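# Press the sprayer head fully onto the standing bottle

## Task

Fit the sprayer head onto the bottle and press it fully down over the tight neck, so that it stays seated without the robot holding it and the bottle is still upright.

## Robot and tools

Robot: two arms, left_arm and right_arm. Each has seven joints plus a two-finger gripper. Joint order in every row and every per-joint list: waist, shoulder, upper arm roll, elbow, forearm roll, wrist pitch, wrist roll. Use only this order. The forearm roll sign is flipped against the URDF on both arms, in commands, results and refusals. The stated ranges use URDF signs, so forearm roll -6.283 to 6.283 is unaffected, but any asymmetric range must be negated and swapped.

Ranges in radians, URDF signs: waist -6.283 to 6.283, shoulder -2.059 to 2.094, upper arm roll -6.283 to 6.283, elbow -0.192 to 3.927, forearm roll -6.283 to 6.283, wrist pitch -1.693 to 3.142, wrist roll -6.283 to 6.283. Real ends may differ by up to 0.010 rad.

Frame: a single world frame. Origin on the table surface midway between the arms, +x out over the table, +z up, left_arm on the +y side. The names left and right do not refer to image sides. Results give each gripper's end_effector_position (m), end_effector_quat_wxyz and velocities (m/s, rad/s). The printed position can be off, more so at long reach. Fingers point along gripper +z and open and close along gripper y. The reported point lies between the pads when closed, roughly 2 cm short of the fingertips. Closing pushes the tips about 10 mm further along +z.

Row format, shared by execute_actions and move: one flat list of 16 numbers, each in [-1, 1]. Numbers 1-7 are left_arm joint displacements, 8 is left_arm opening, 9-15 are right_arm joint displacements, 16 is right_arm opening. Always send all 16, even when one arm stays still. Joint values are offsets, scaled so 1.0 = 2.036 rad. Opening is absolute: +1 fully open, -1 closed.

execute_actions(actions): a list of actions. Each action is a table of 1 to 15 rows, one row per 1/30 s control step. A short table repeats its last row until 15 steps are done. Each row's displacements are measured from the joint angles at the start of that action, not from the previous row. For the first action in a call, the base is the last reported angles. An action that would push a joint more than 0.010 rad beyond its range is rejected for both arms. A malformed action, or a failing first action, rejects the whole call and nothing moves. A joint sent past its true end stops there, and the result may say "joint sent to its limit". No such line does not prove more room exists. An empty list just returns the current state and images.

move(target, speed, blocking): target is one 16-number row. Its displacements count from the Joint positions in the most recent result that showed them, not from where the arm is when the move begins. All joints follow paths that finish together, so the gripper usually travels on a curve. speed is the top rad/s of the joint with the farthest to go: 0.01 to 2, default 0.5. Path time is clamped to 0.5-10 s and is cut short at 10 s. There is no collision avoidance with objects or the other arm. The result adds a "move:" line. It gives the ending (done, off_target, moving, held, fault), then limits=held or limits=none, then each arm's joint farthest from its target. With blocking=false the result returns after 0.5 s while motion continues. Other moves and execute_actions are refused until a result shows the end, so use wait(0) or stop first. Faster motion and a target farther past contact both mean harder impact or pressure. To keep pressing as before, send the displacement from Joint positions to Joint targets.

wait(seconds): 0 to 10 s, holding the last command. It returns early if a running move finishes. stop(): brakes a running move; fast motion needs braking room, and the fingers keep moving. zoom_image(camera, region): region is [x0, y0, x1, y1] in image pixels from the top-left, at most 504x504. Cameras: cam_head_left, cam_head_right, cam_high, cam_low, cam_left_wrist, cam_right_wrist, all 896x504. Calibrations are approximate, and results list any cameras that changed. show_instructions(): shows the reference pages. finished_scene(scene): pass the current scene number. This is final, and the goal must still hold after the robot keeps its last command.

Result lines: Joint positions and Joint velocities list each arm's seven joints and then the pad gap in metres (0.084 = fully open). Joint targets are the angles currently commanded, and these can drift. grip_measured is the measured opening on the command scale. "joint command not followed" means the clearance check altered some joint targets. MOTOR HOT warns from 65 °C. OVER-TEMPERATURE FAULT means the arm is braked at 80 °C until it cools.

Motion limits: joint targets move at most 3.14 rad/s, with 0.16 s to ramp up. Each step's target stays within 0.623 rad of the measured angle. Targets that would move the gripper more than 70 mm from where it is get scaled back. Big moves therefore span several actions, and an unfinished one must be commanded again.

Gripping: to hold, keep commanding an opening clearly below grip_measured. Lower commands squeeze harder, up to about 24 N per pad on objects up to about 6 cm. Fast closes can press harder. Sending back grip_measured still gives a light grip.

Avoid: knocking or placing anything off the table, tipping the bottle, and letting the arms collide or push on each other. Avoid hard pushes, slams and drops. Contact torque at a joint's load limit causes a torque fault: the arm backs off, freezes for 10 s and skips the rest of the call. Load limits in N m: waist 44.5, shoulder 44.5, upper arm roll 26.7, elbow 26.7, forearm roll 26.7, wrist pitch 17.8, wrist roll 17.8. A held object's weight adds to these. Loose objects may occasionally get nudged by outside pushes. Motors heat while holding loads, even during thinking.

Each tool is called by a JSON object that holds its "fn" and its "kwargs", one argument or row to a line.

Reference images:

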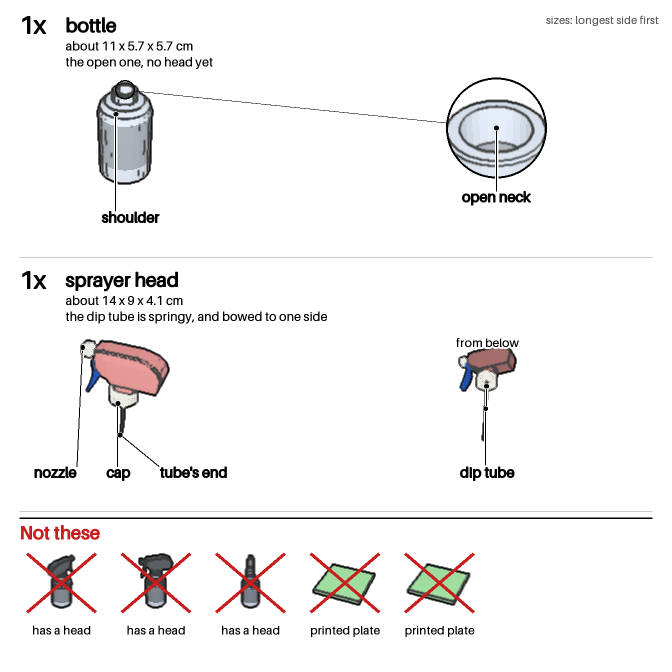

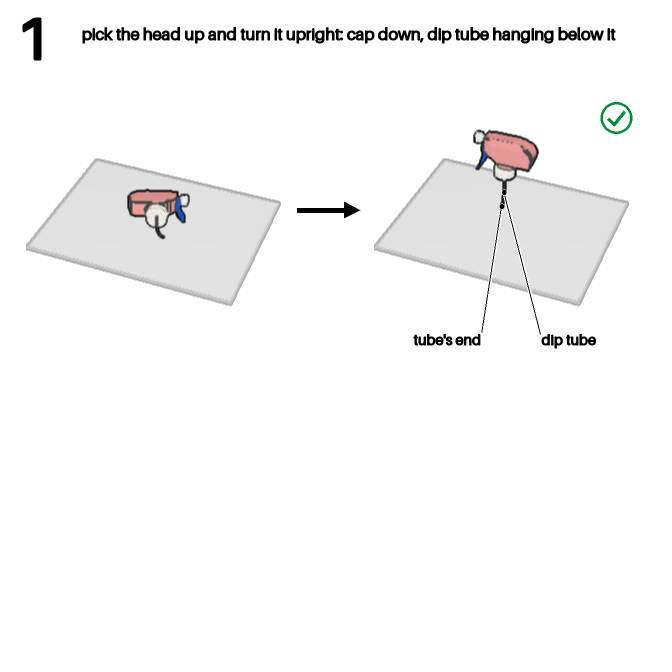

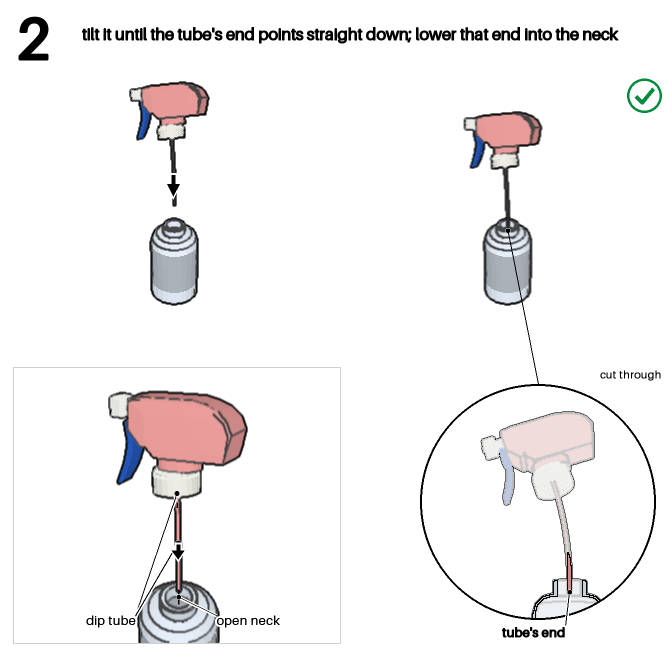

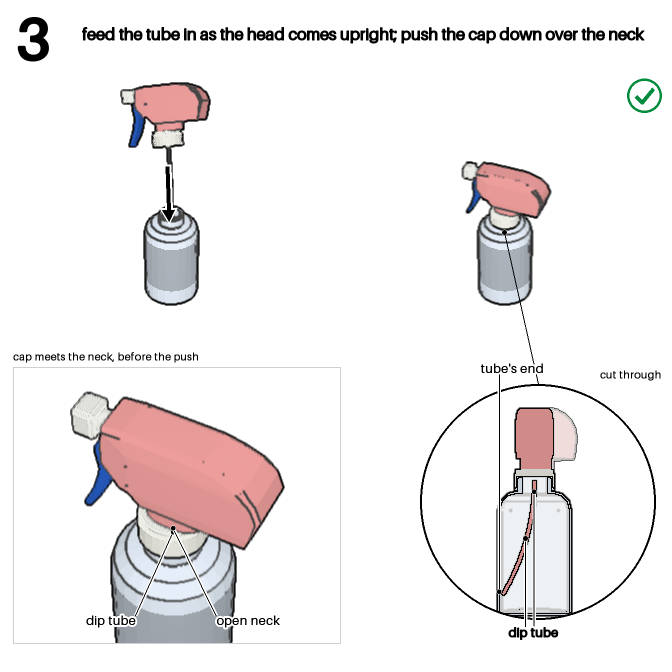

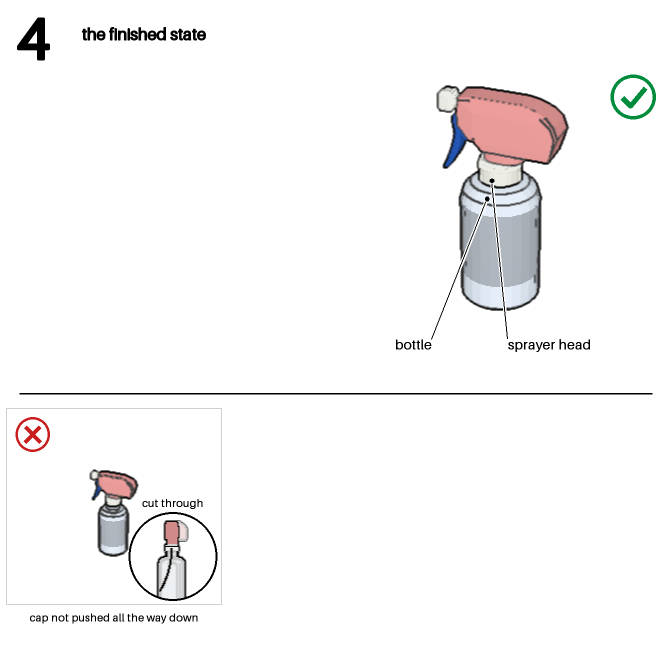

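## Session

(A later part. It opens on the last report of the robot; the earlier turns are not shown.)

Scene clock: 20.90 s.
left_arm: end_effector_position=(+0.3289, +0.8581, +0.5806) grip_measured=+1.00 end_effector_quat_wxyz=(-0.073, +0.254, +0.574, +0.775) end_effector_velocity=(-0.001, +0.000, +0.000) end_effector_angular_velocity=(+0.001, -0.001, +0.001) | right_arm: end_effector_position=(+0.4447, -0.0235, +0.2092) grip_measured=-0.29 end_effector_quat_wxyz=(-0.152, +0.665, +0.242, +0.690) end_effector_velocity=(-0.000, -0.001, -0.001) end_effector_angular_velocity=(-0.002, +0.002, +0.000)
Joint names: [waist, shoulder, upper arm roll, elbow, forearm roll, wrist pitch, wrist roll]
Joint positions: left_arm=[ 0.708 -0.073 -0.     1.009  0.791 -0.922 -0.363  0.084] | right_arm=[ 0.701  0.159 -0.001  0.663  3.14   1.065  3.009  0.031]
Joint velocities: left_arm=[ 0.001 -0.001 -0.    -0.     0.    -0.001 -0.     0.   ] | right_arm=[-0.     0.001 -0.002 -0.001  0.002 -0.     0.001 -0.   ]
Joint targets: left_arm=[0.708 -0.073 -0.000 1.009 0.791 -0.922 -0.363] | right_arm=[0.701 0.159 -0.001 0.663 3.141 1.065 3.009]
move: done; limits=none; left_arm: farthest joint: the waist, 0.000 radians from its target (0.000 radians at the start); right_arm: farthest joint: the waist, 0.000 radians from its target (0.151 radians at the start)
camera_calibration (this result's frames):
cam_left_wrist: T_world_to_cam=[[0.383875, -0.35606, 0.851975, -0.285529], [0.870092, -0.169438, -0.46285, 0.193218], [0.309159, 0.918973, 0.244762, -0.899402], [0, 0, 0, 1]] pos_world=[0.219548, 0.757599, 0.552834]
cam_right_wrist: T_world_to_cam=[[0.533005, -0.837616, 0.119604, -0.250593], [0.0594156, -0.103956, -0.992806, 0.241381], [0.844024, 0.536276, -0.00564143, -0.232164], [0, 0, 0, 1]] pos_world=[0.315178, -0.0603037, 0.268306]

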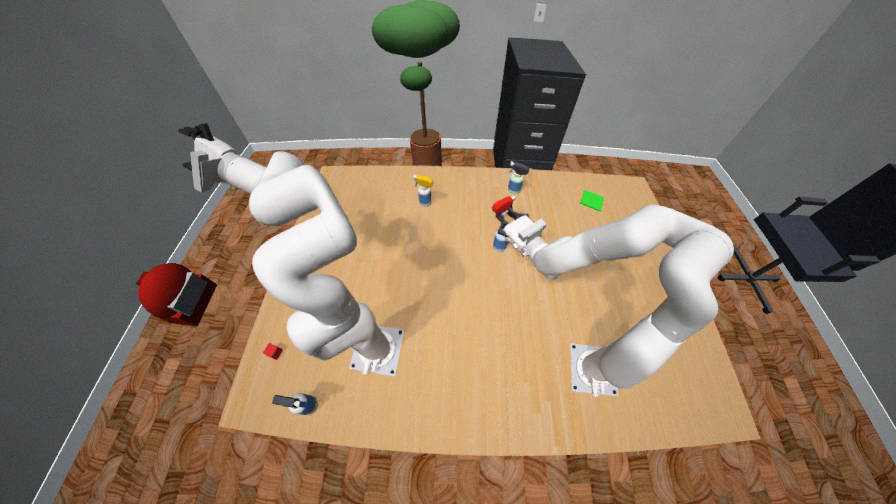

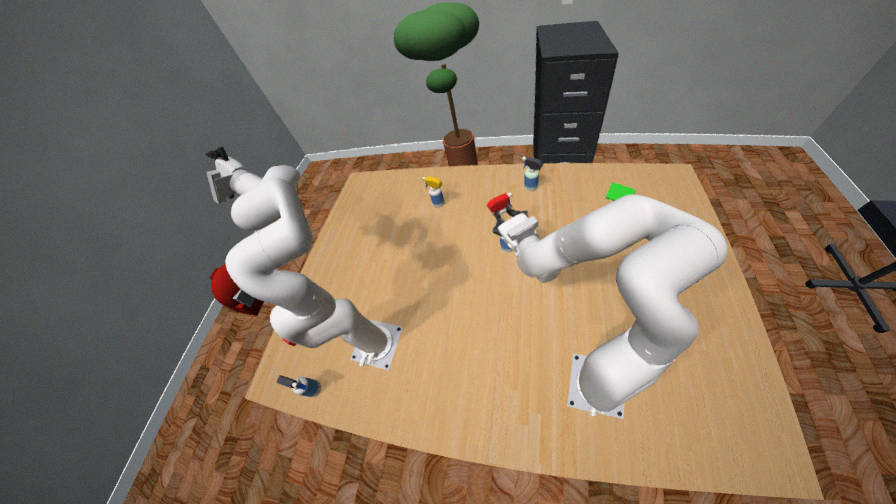

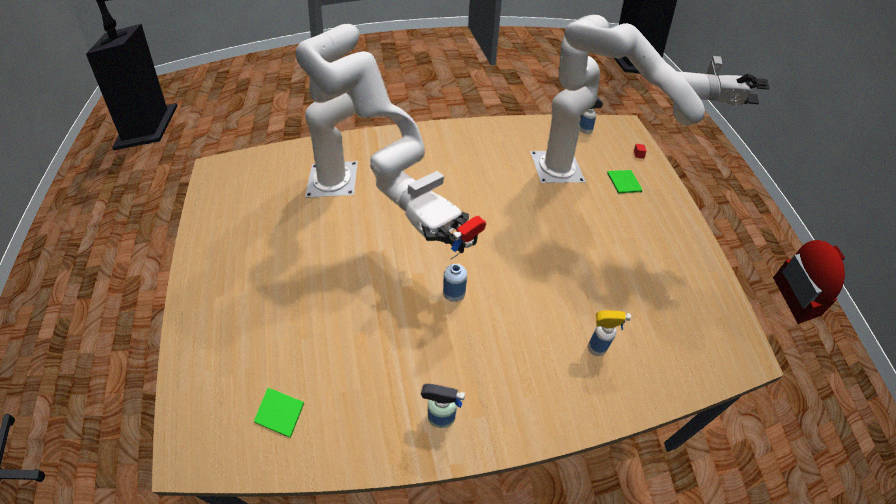

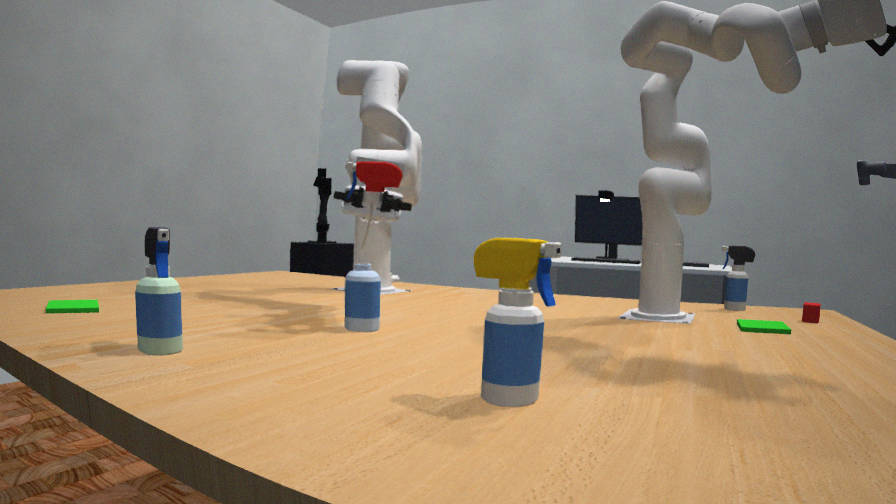

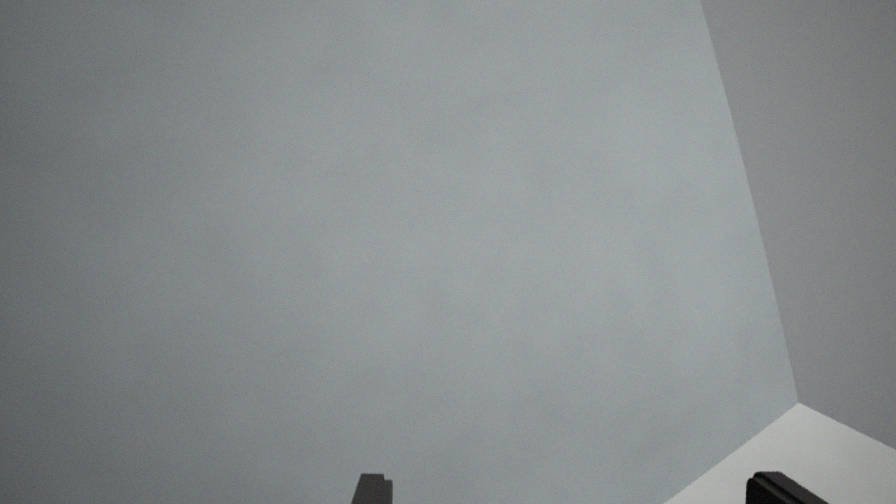

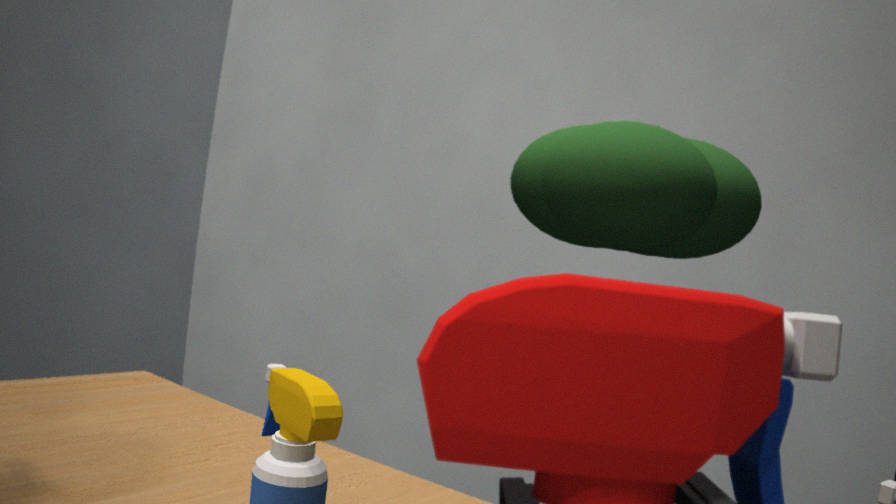

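{"fn": "move", "kwargs": {
  "target": [0,0,0,0,0,0,0,1,0,0.0467,0,0.0211,0,0.0256,0.022,-0.7],
  "speed": 0.15
}}

{"fn": "zoom_image", "kwargs": {
  "camera": "cam_low",
  "region": [290,150,450,300]
}}

{"fn": "zoom_image", "kwargs": {
  "camera": "cam_high",
  "region": [400,190,520,300]
}}

Scene clock: 24.10 s.
left_arm: end_effector_position=(+0.3289, +0.8581, +0.5806) grip_measured=+1.00 end_effector_quat_wxyz=(-0.073, +0.254, +0.574, +0.775) end_effector_velocity=(-0.000, -0.000, +0.000) end_effector_angular_velocity=(+0.001, -0.001, +0.001) | right_arm: end_effector_position=(+0.4550, -0.0169, +0.1870) grip_measured=-0.29 end_effector_quat_wxyz=(-0.167, +0.670, +0.227, +0.687) end_effector_velocity=(-0.000, +0.001, -0.001) end_effector_angular_velocity=(+0.001, +0.001, +0.001)
Joint names: [waist, shoulder, upper arm roll, elbow, forearm roll, wrist pitch, wrist roll]
Joint positions: left_arm=[ 0.708 -0.073 -0.     1.009  0.791 -0.922 -0.363  0.084] | right_arm=[ 0.701  0.254 -0.001  0.706  3.14   1.117  3.054  0.031]
Joint velocities: left_arm=[-0.    -0.     0.    -0.     0.    -0.001 -0.     0.   ] | right_arm=[ 0.     0.002  0.001  0.001 -0.     0.002  0.001 -0.   ]
Joint targets: left_arm=[0.708 -0.073 -0.000 1.009 0.791 -0.922 -0.363] | right_arm=[0.701 0.254 -0.001 0.706 3.140 1.117 3.054]
move: done; limits=none; left_arm: farthest joint: the waist, 0.000 radians from its target (0.000 radians at the start); right_arm: farthest joint: the shoulder, 0.001 radians from its target (0.095 radians at the start)
camera_calibration (this result's frames):
cam_left_wrist: T_world_to_cam=[[0.383875, -0.35606, 0.851975, -0.285529], [0.870092, -0.169438, -0.46285, 0.193218], [0.309159, 0.918973, 0.244762, -0.899402], [0, 0, 0, 1]] pos_world=[0.219548, 0.757599, 0.552834]
cam_right_wrist: T_world_to_cam=[[0.535248, -0.841331, 0.0753142, -0.24075], [0.0358202, -0.0664738, -0.997145, 0.231551], [0.843935, 0.536418, -0.00544335, -0.244527], [0, 0, 0, 1]] pos_world=[0.326932, -0.0559891, 0.247691]

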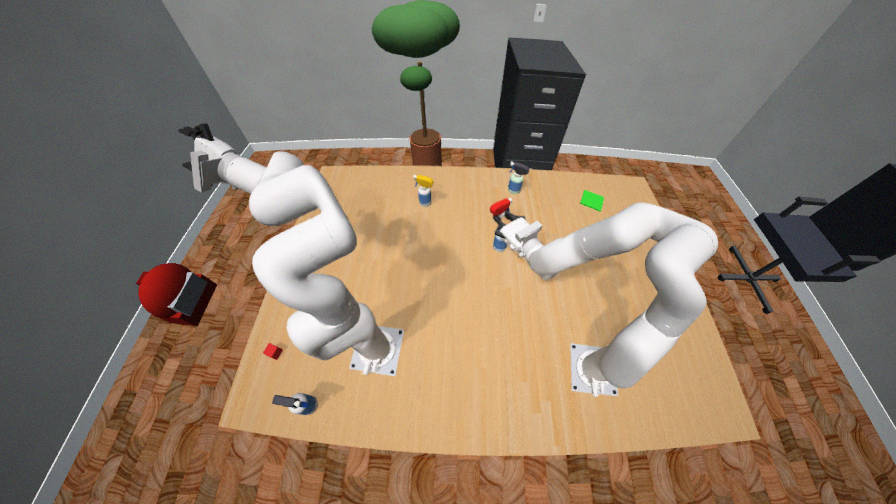

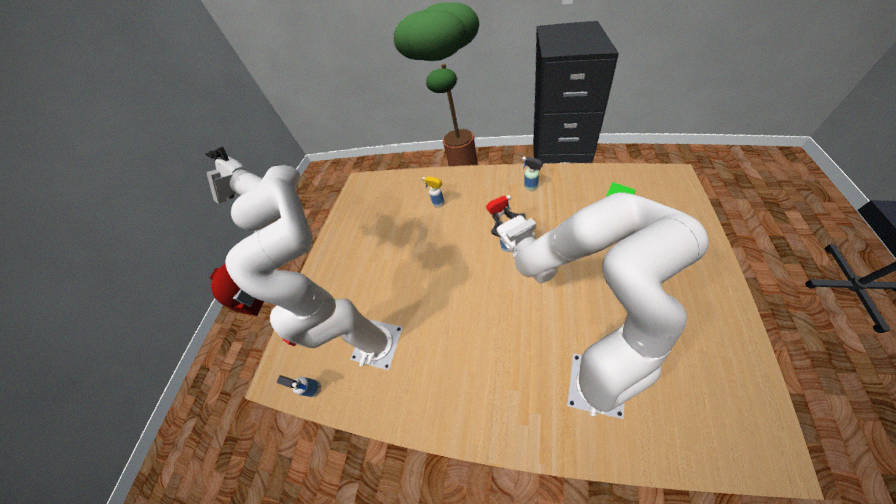

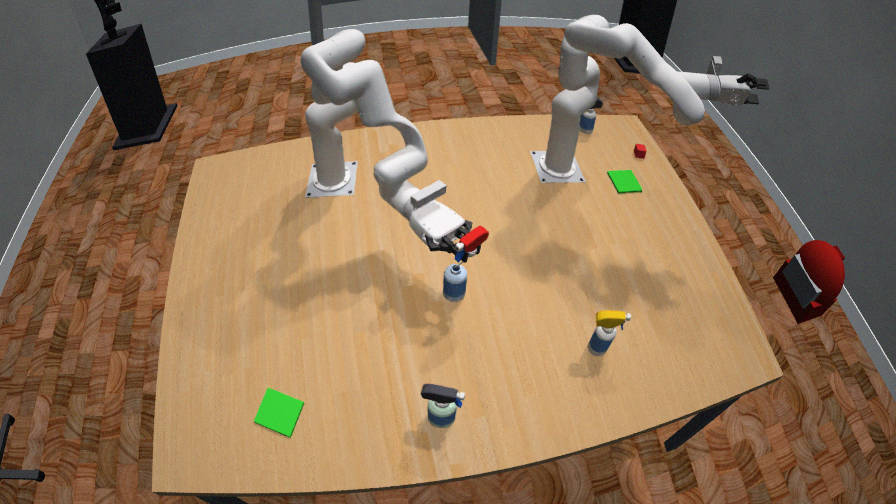

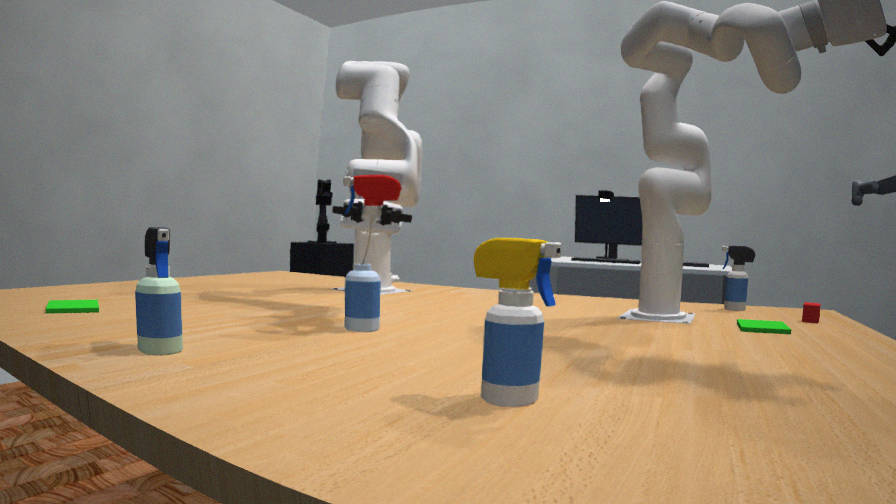

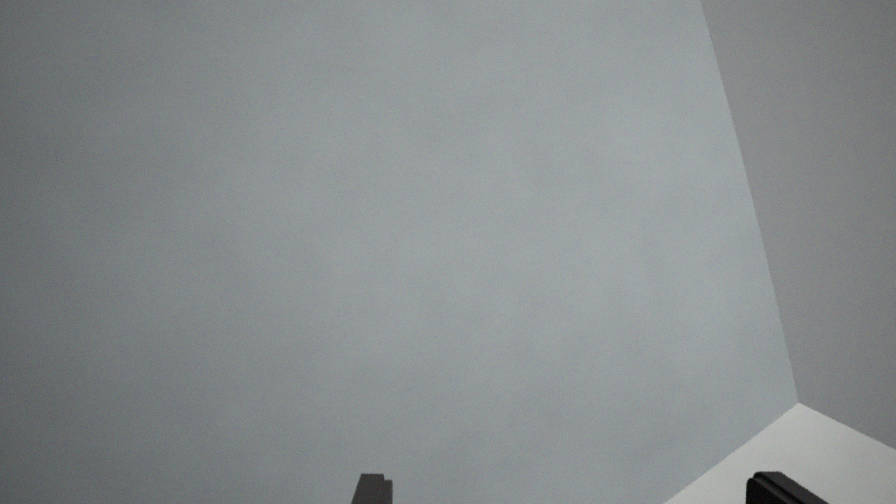

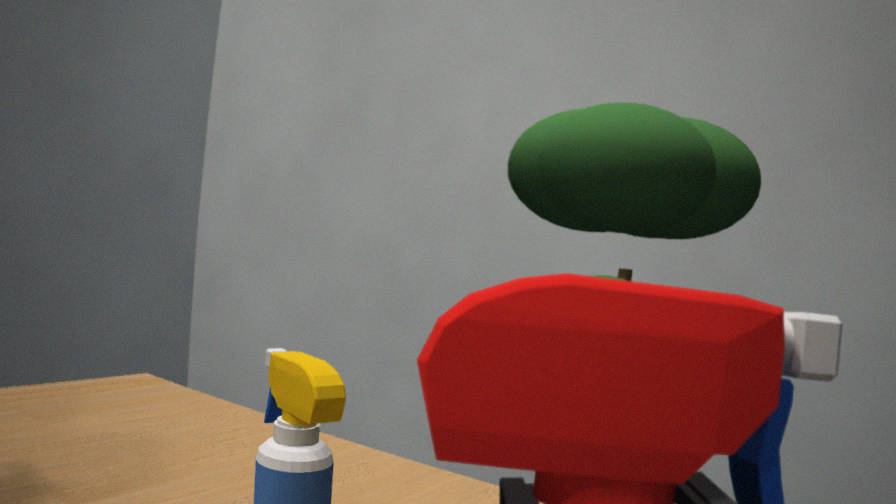

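Region (290, 150, 450, 300) of cam_low's 896x504 image, scaled by 3.150, with more detail than that image has; it fills the top 472 rows of this view, and the rest is white.

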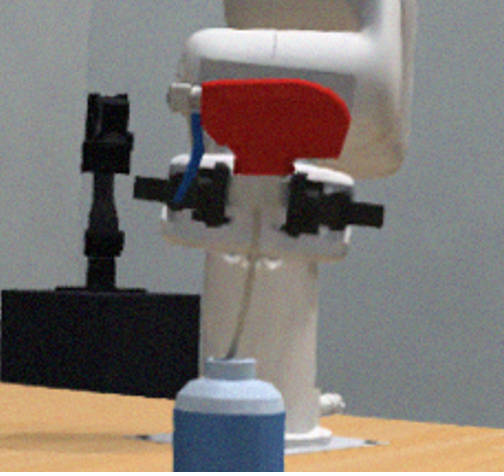

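Region (400, 190, 520, 300) of cam_high's 896x504 image, scaled by 4.200, with more detail than that image has; it fills the top 462 rows of this view, and the rest is white.

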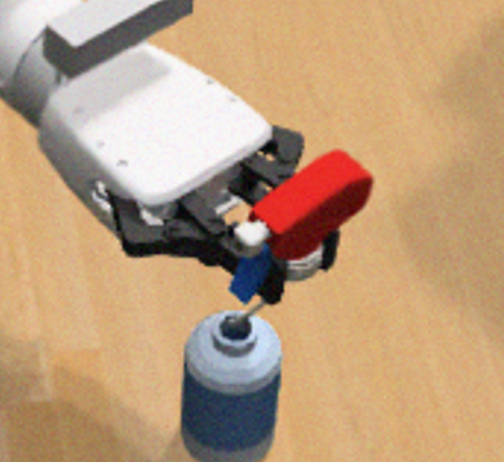

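{"fn": "move", "kwargs": {
  "target": [0,0,0,0,0,0,0,1,-0.012,0.0612,0,-0.0479,0,0.11,0.015,-0.7],
  "speed": 0.1
}}

{"fn": "zoom_image", "kwargs": {
  "camera": "cam_low",
  "region": [310,200,420,300]
}}

{"fn": "zoom_image", "kwargs": {
  "camera": "cam_high",
  "region": [400,190,520,300]
}}

Scene clock: 27.10 s.
left_arm: end_effector_position=(+0.3289, +0.8581, +0.5806) grip_measured=+1.00 end_effector_quat_wxyz=(-0.073, +0.254, +0.574, +0.775) end_effector_velocity=(-0.000, -0.000, +0.000) end_effector_angular_velocity=(-0.000, -0.000, -0.000) | right_arm: end_effector_position=(+0.4345, -0.0463, +0.1284) grip_measured=-0.29 end_effector_quat_wxyz=(-0.169, +0.675, +0.209, +0.687) end_effector_velocity=(-0.001, +0.000, -0.001) end_effector_angular_velocity=(+0.000, +0.001, +0.001)
Joint names: [waist, shoulder, upper arm roll, elbow, forearm roll, wrist pitch, wrist roll]
Joint positions: left_arm=[ 0.708 -0.073 -0.     1.009  0.791 -0.922 -0.363  0.084] | right_arm=[ 0.676  0.378 -0.001  0.609  3.14   1.34   3.084  0.031]
Joint velocities: left_arm=[-0. -0.  0. -0.  0.  0. -0.  0.] | right_arm=[-0.     0.001  0.002 -0.001 -0.     0.002  0.    -0.   ]
Joint targets: left_arm=[0.708 -0.073 -0.000 1.009 0.791 -0.922 -0.363] | right_arm=[0.676 0.378 -0.001 0.609 3.140 1.341 3.084]
move: done; limits=none; left_arm: farthest joint: the waist, 0.000 radians from its target (0.000 radians at the start); right_arm: farthest joint: the shoulder, 0.001 radians from its target (0.125 radians at the start)
camera_calibration (this result's frames):
cam_left_wrist: T_world_to_cam=[[0.383875, -0.35606, 0.851975, -0.285529], [0.870092, -0.169438, -0.46285, 0.193218], [0.309159, 0.918973, 0.244762, -0.899402], [0, 0, 0, 1]] pos_world=[0.219548, 0.757599, 0.552834]
cam_right_wrist: T_world_to_cam=[[0.515364, -0.855775, 0.0452753, -0.238242], [0.0204692, -0.0405241, -0.998969, 0.180061], [0.856727, 0.515759, -0.00336759, -0.21857], [0, 0, 0, 1]] pos_world=[0.30635, -0.0838548, 0.189925]

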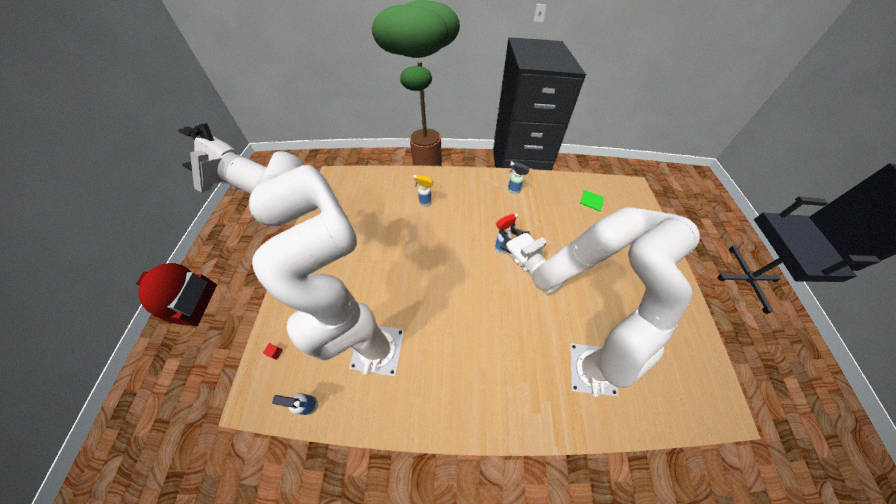

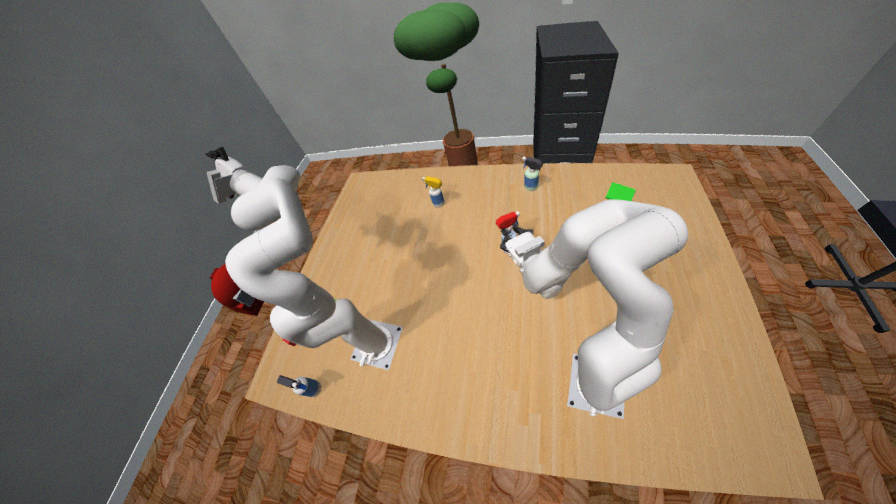

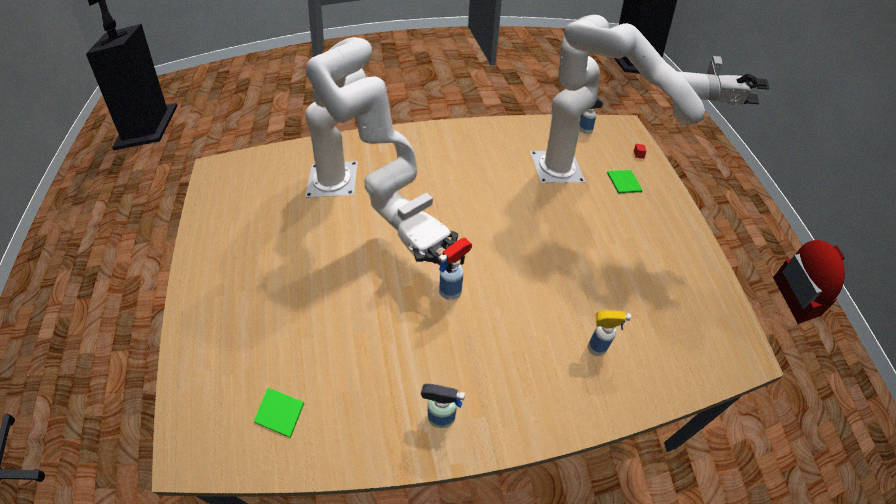

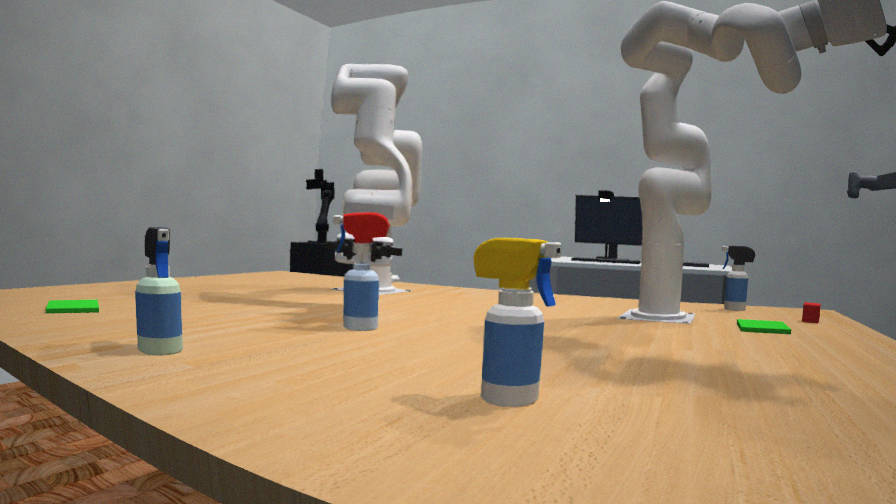

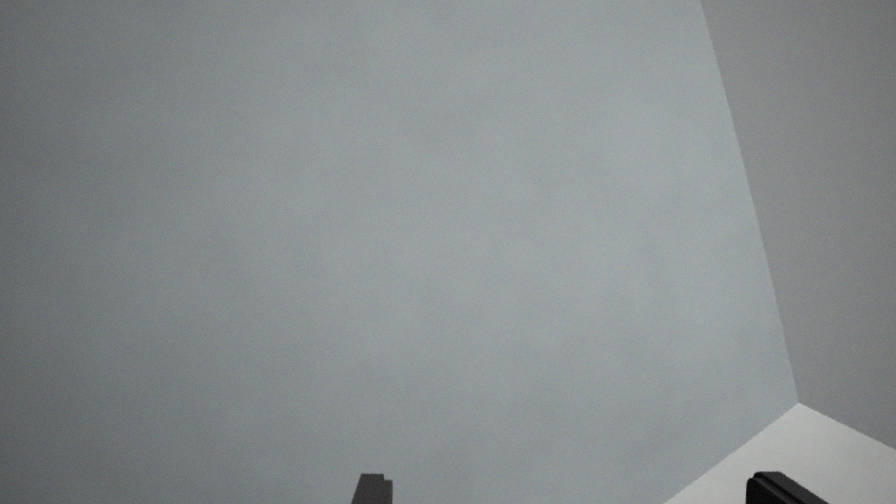

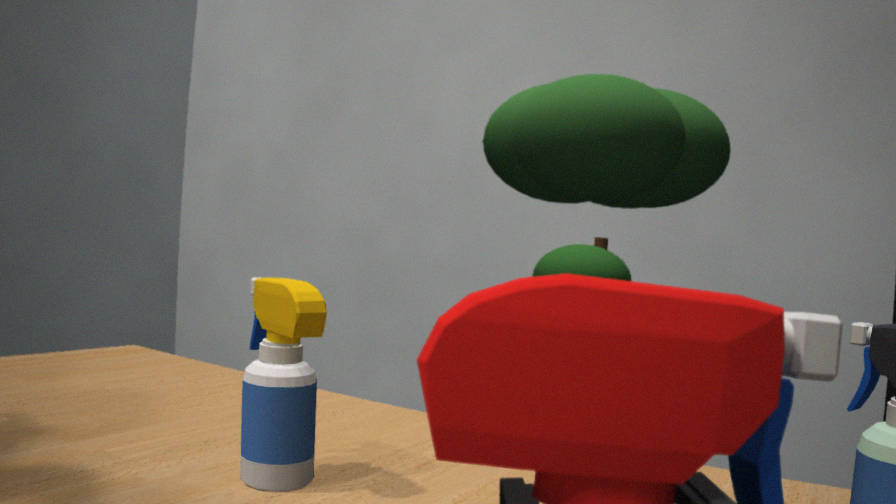

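Region (310, 200, 420, 300) of cam_low's 896x504 image, scaled by 4.582, with more detail than that image has; it fills the top 458 rows of this view, and the rest is white.

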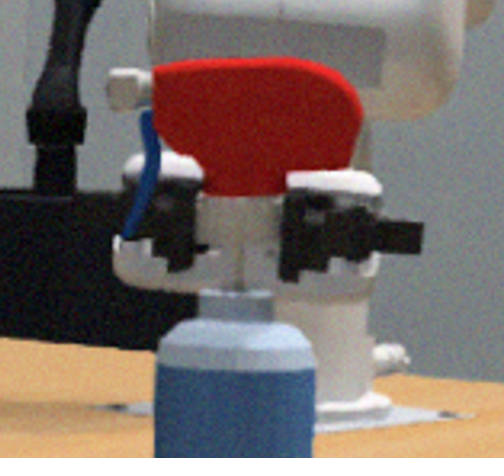

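Region (400, 190, 520, 300) of cam_high's 896x504 image, scaled by 4.200, with more detail than that image has; it fills the top 462 rows of this view, and the rest is white.

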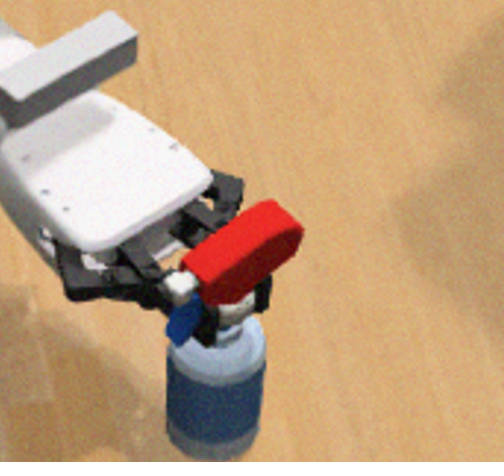

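{"fn": "move", "kwargs": {
  "target": [0,0,0,0,0,0,0,1,-0.002,0.0821,0,-0.0043,0,0.16,0.01,-0.7],
  "speed": 0.12
}}

{"fn": "zoom_image", "kwargs": {
  "camera": "cam_low",
  "region": [310,200,420,300]
}}

{"fn": "zoom_image", "kwargs": {
  "camera": "cam_high",
  "region": [400,190,520,300]
}}

Scene clock: 30.80 s.
left_arm: end_effector_position=(+0.3289, +0.8581, +0.5806) grip_measured=+1.00 end_effector_quat_wxyz=(-0.073, +0.254, +0.574, +0.775) end_effector_velocity=(-0.000, +0.000, +0.000) end_effector_angular_velocity=(+0.001, +0.000, +0.001) | right_arm: end_effector_position=(+0.4278, -0.0530, +0.1152) grip_measured=-0.29 end_effector_quat_wxyz=(-0.187, +0.625, +0.185, +0.735) end_effector_velocity=(-0.000, -0.000, -0.000) end_effector_angular_velocity=(+0.000, -0.001, -0.001)
Joint names: [waist, shoulder, upper arm roll, elbow, forearm roll, wrist pitch, wrist roll]
Joint positions: left_arm=[ 0.708 -0.073 -0.     1.009  0.791 -0.922 -0.363  0.084] | right_arm=[ 0.672  0.545 -0.001  0.6    3.14   1.666  3.104  0.031]
Joint velocities: left_arm=[ 0.001  0.    -0.    -0.    -0.001 -0.    -0.     0.   ] | right_arm=[-0.     0.001 -0.    -0.    -0.     0.002 -0.     0.   ]
Joint targets: left_arm=[0.708 -0.073 -0.000 1.009 0.791 -0.922 -0.363] | right_arm=[0.672 0.545 -0.001 0.600 3.140 1.666 3.104]
move: done; limits=none; left_arm: farthest joint: the waist, 0.000 radians from its target (0.000 radians at the start); right_arm: farthest joint: the waist, 0.000 radians from its target (0.004 radians at the start)
camera_calibration (this result's frames):
cam_left_wrist: T_world_to_cam=[[0.383875, -0.35606, 0.851975, -0.285529], [0.870092, -0.169438, -0.46285, 0.193218], [0.309159, 0.918973, 0.244762, -0.899402], [0, 0, 0, 1]] pos_world=[0.219548, 0.757599, 0.552834]
cam_right_wrist: T_world_to_cam=[[0.509129, -0.860321, 0.0251872, -0.235173], [0.138351, 0.0529209, -0.988968, 0.120076], [0.849498, 0.506997, 0.14597, -0.224005], [0, 0, 0, 1]] pos_world=[0.293413, -0.0951089, 0.157372]

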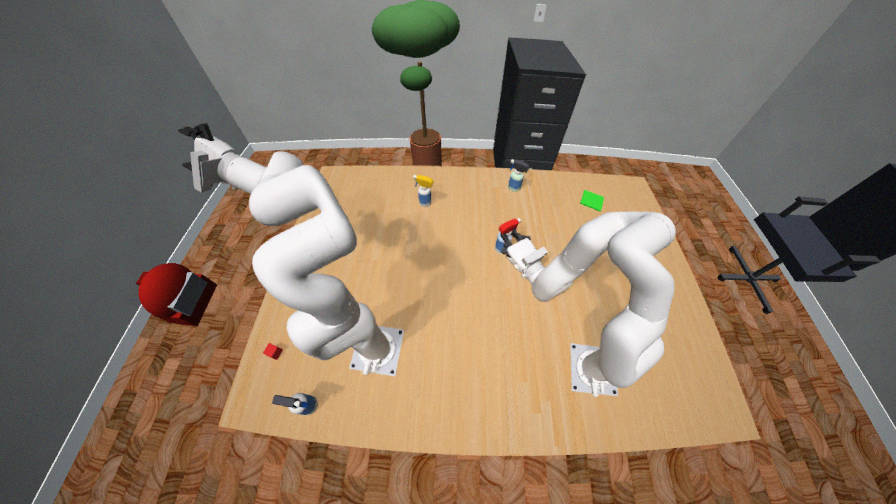

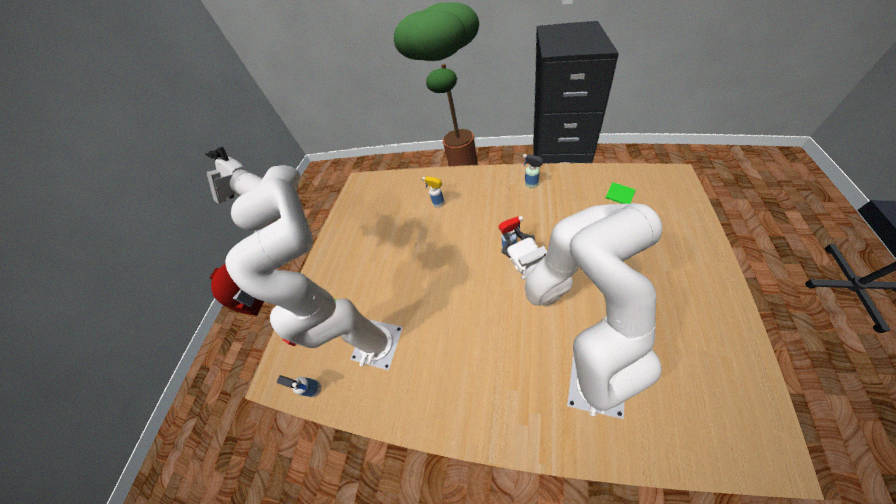

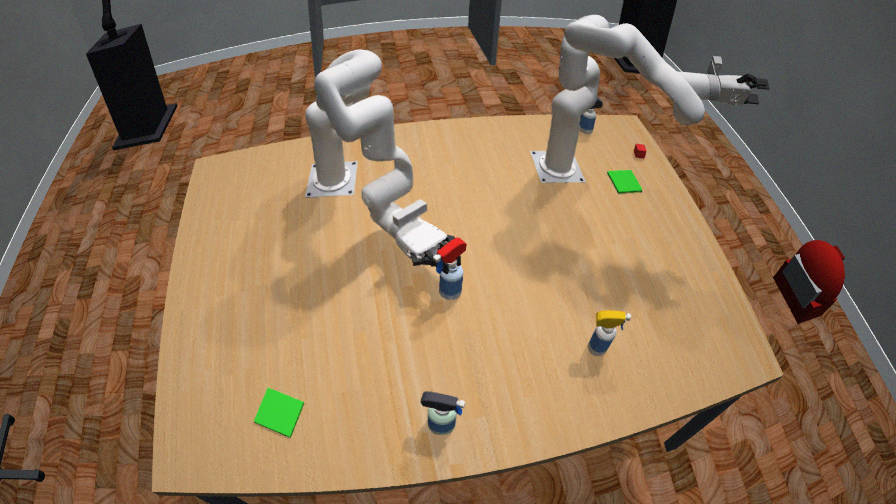

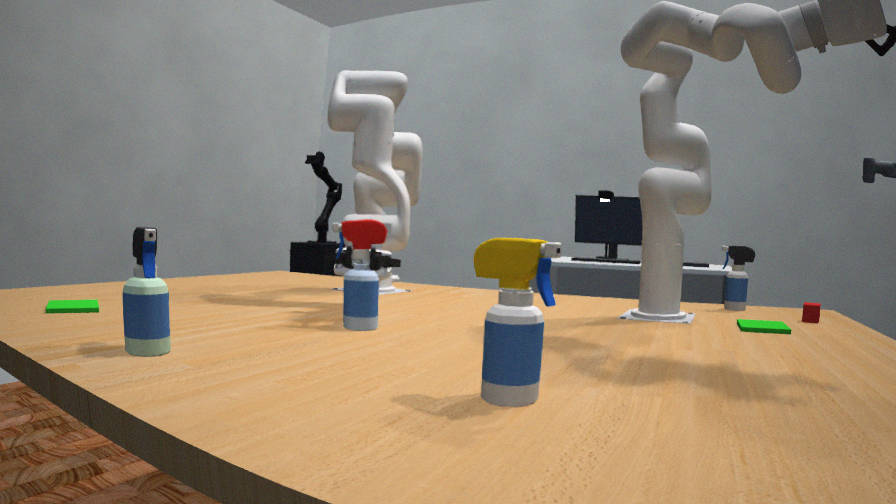

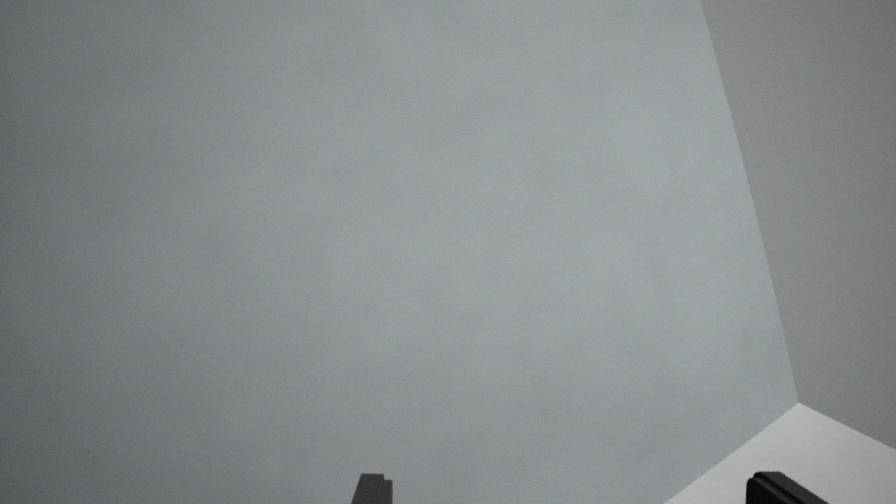

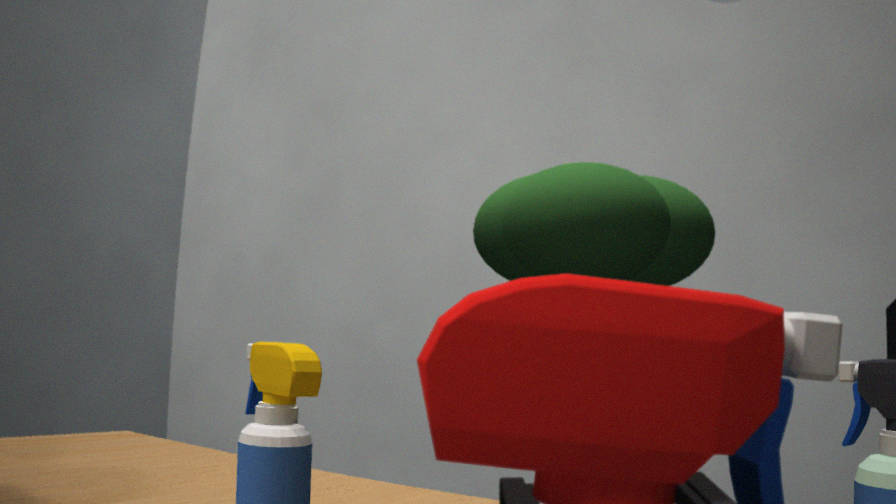

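Region (310, 200, 420, 300) of cam_low's 896x504 image, scaled by 4.582, with more detail than that image has; it fills the top 458 rows of this view, and the rest is white.

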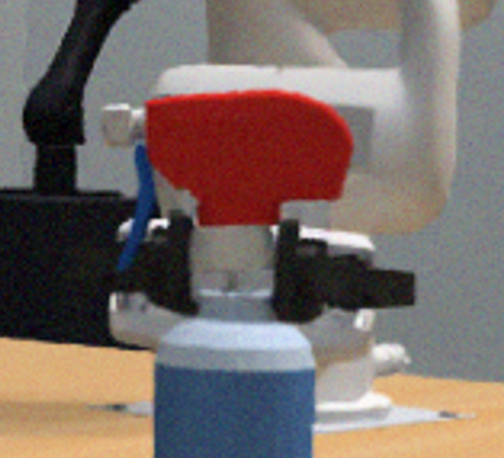

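Region (400, 190, 520, 300) of cam_high's 896x504 image, scaled by 4.200, with more detail than that image has; it fills the top 462 rows of this view, and the rest is white.

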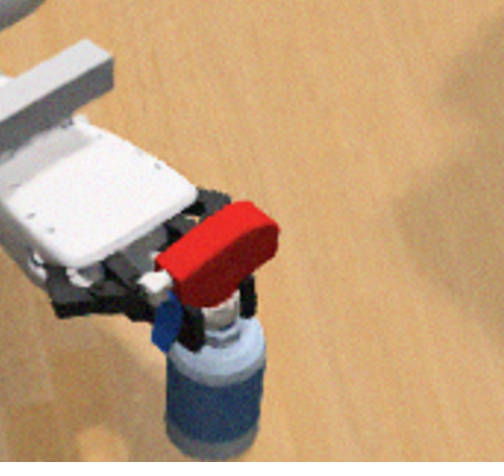

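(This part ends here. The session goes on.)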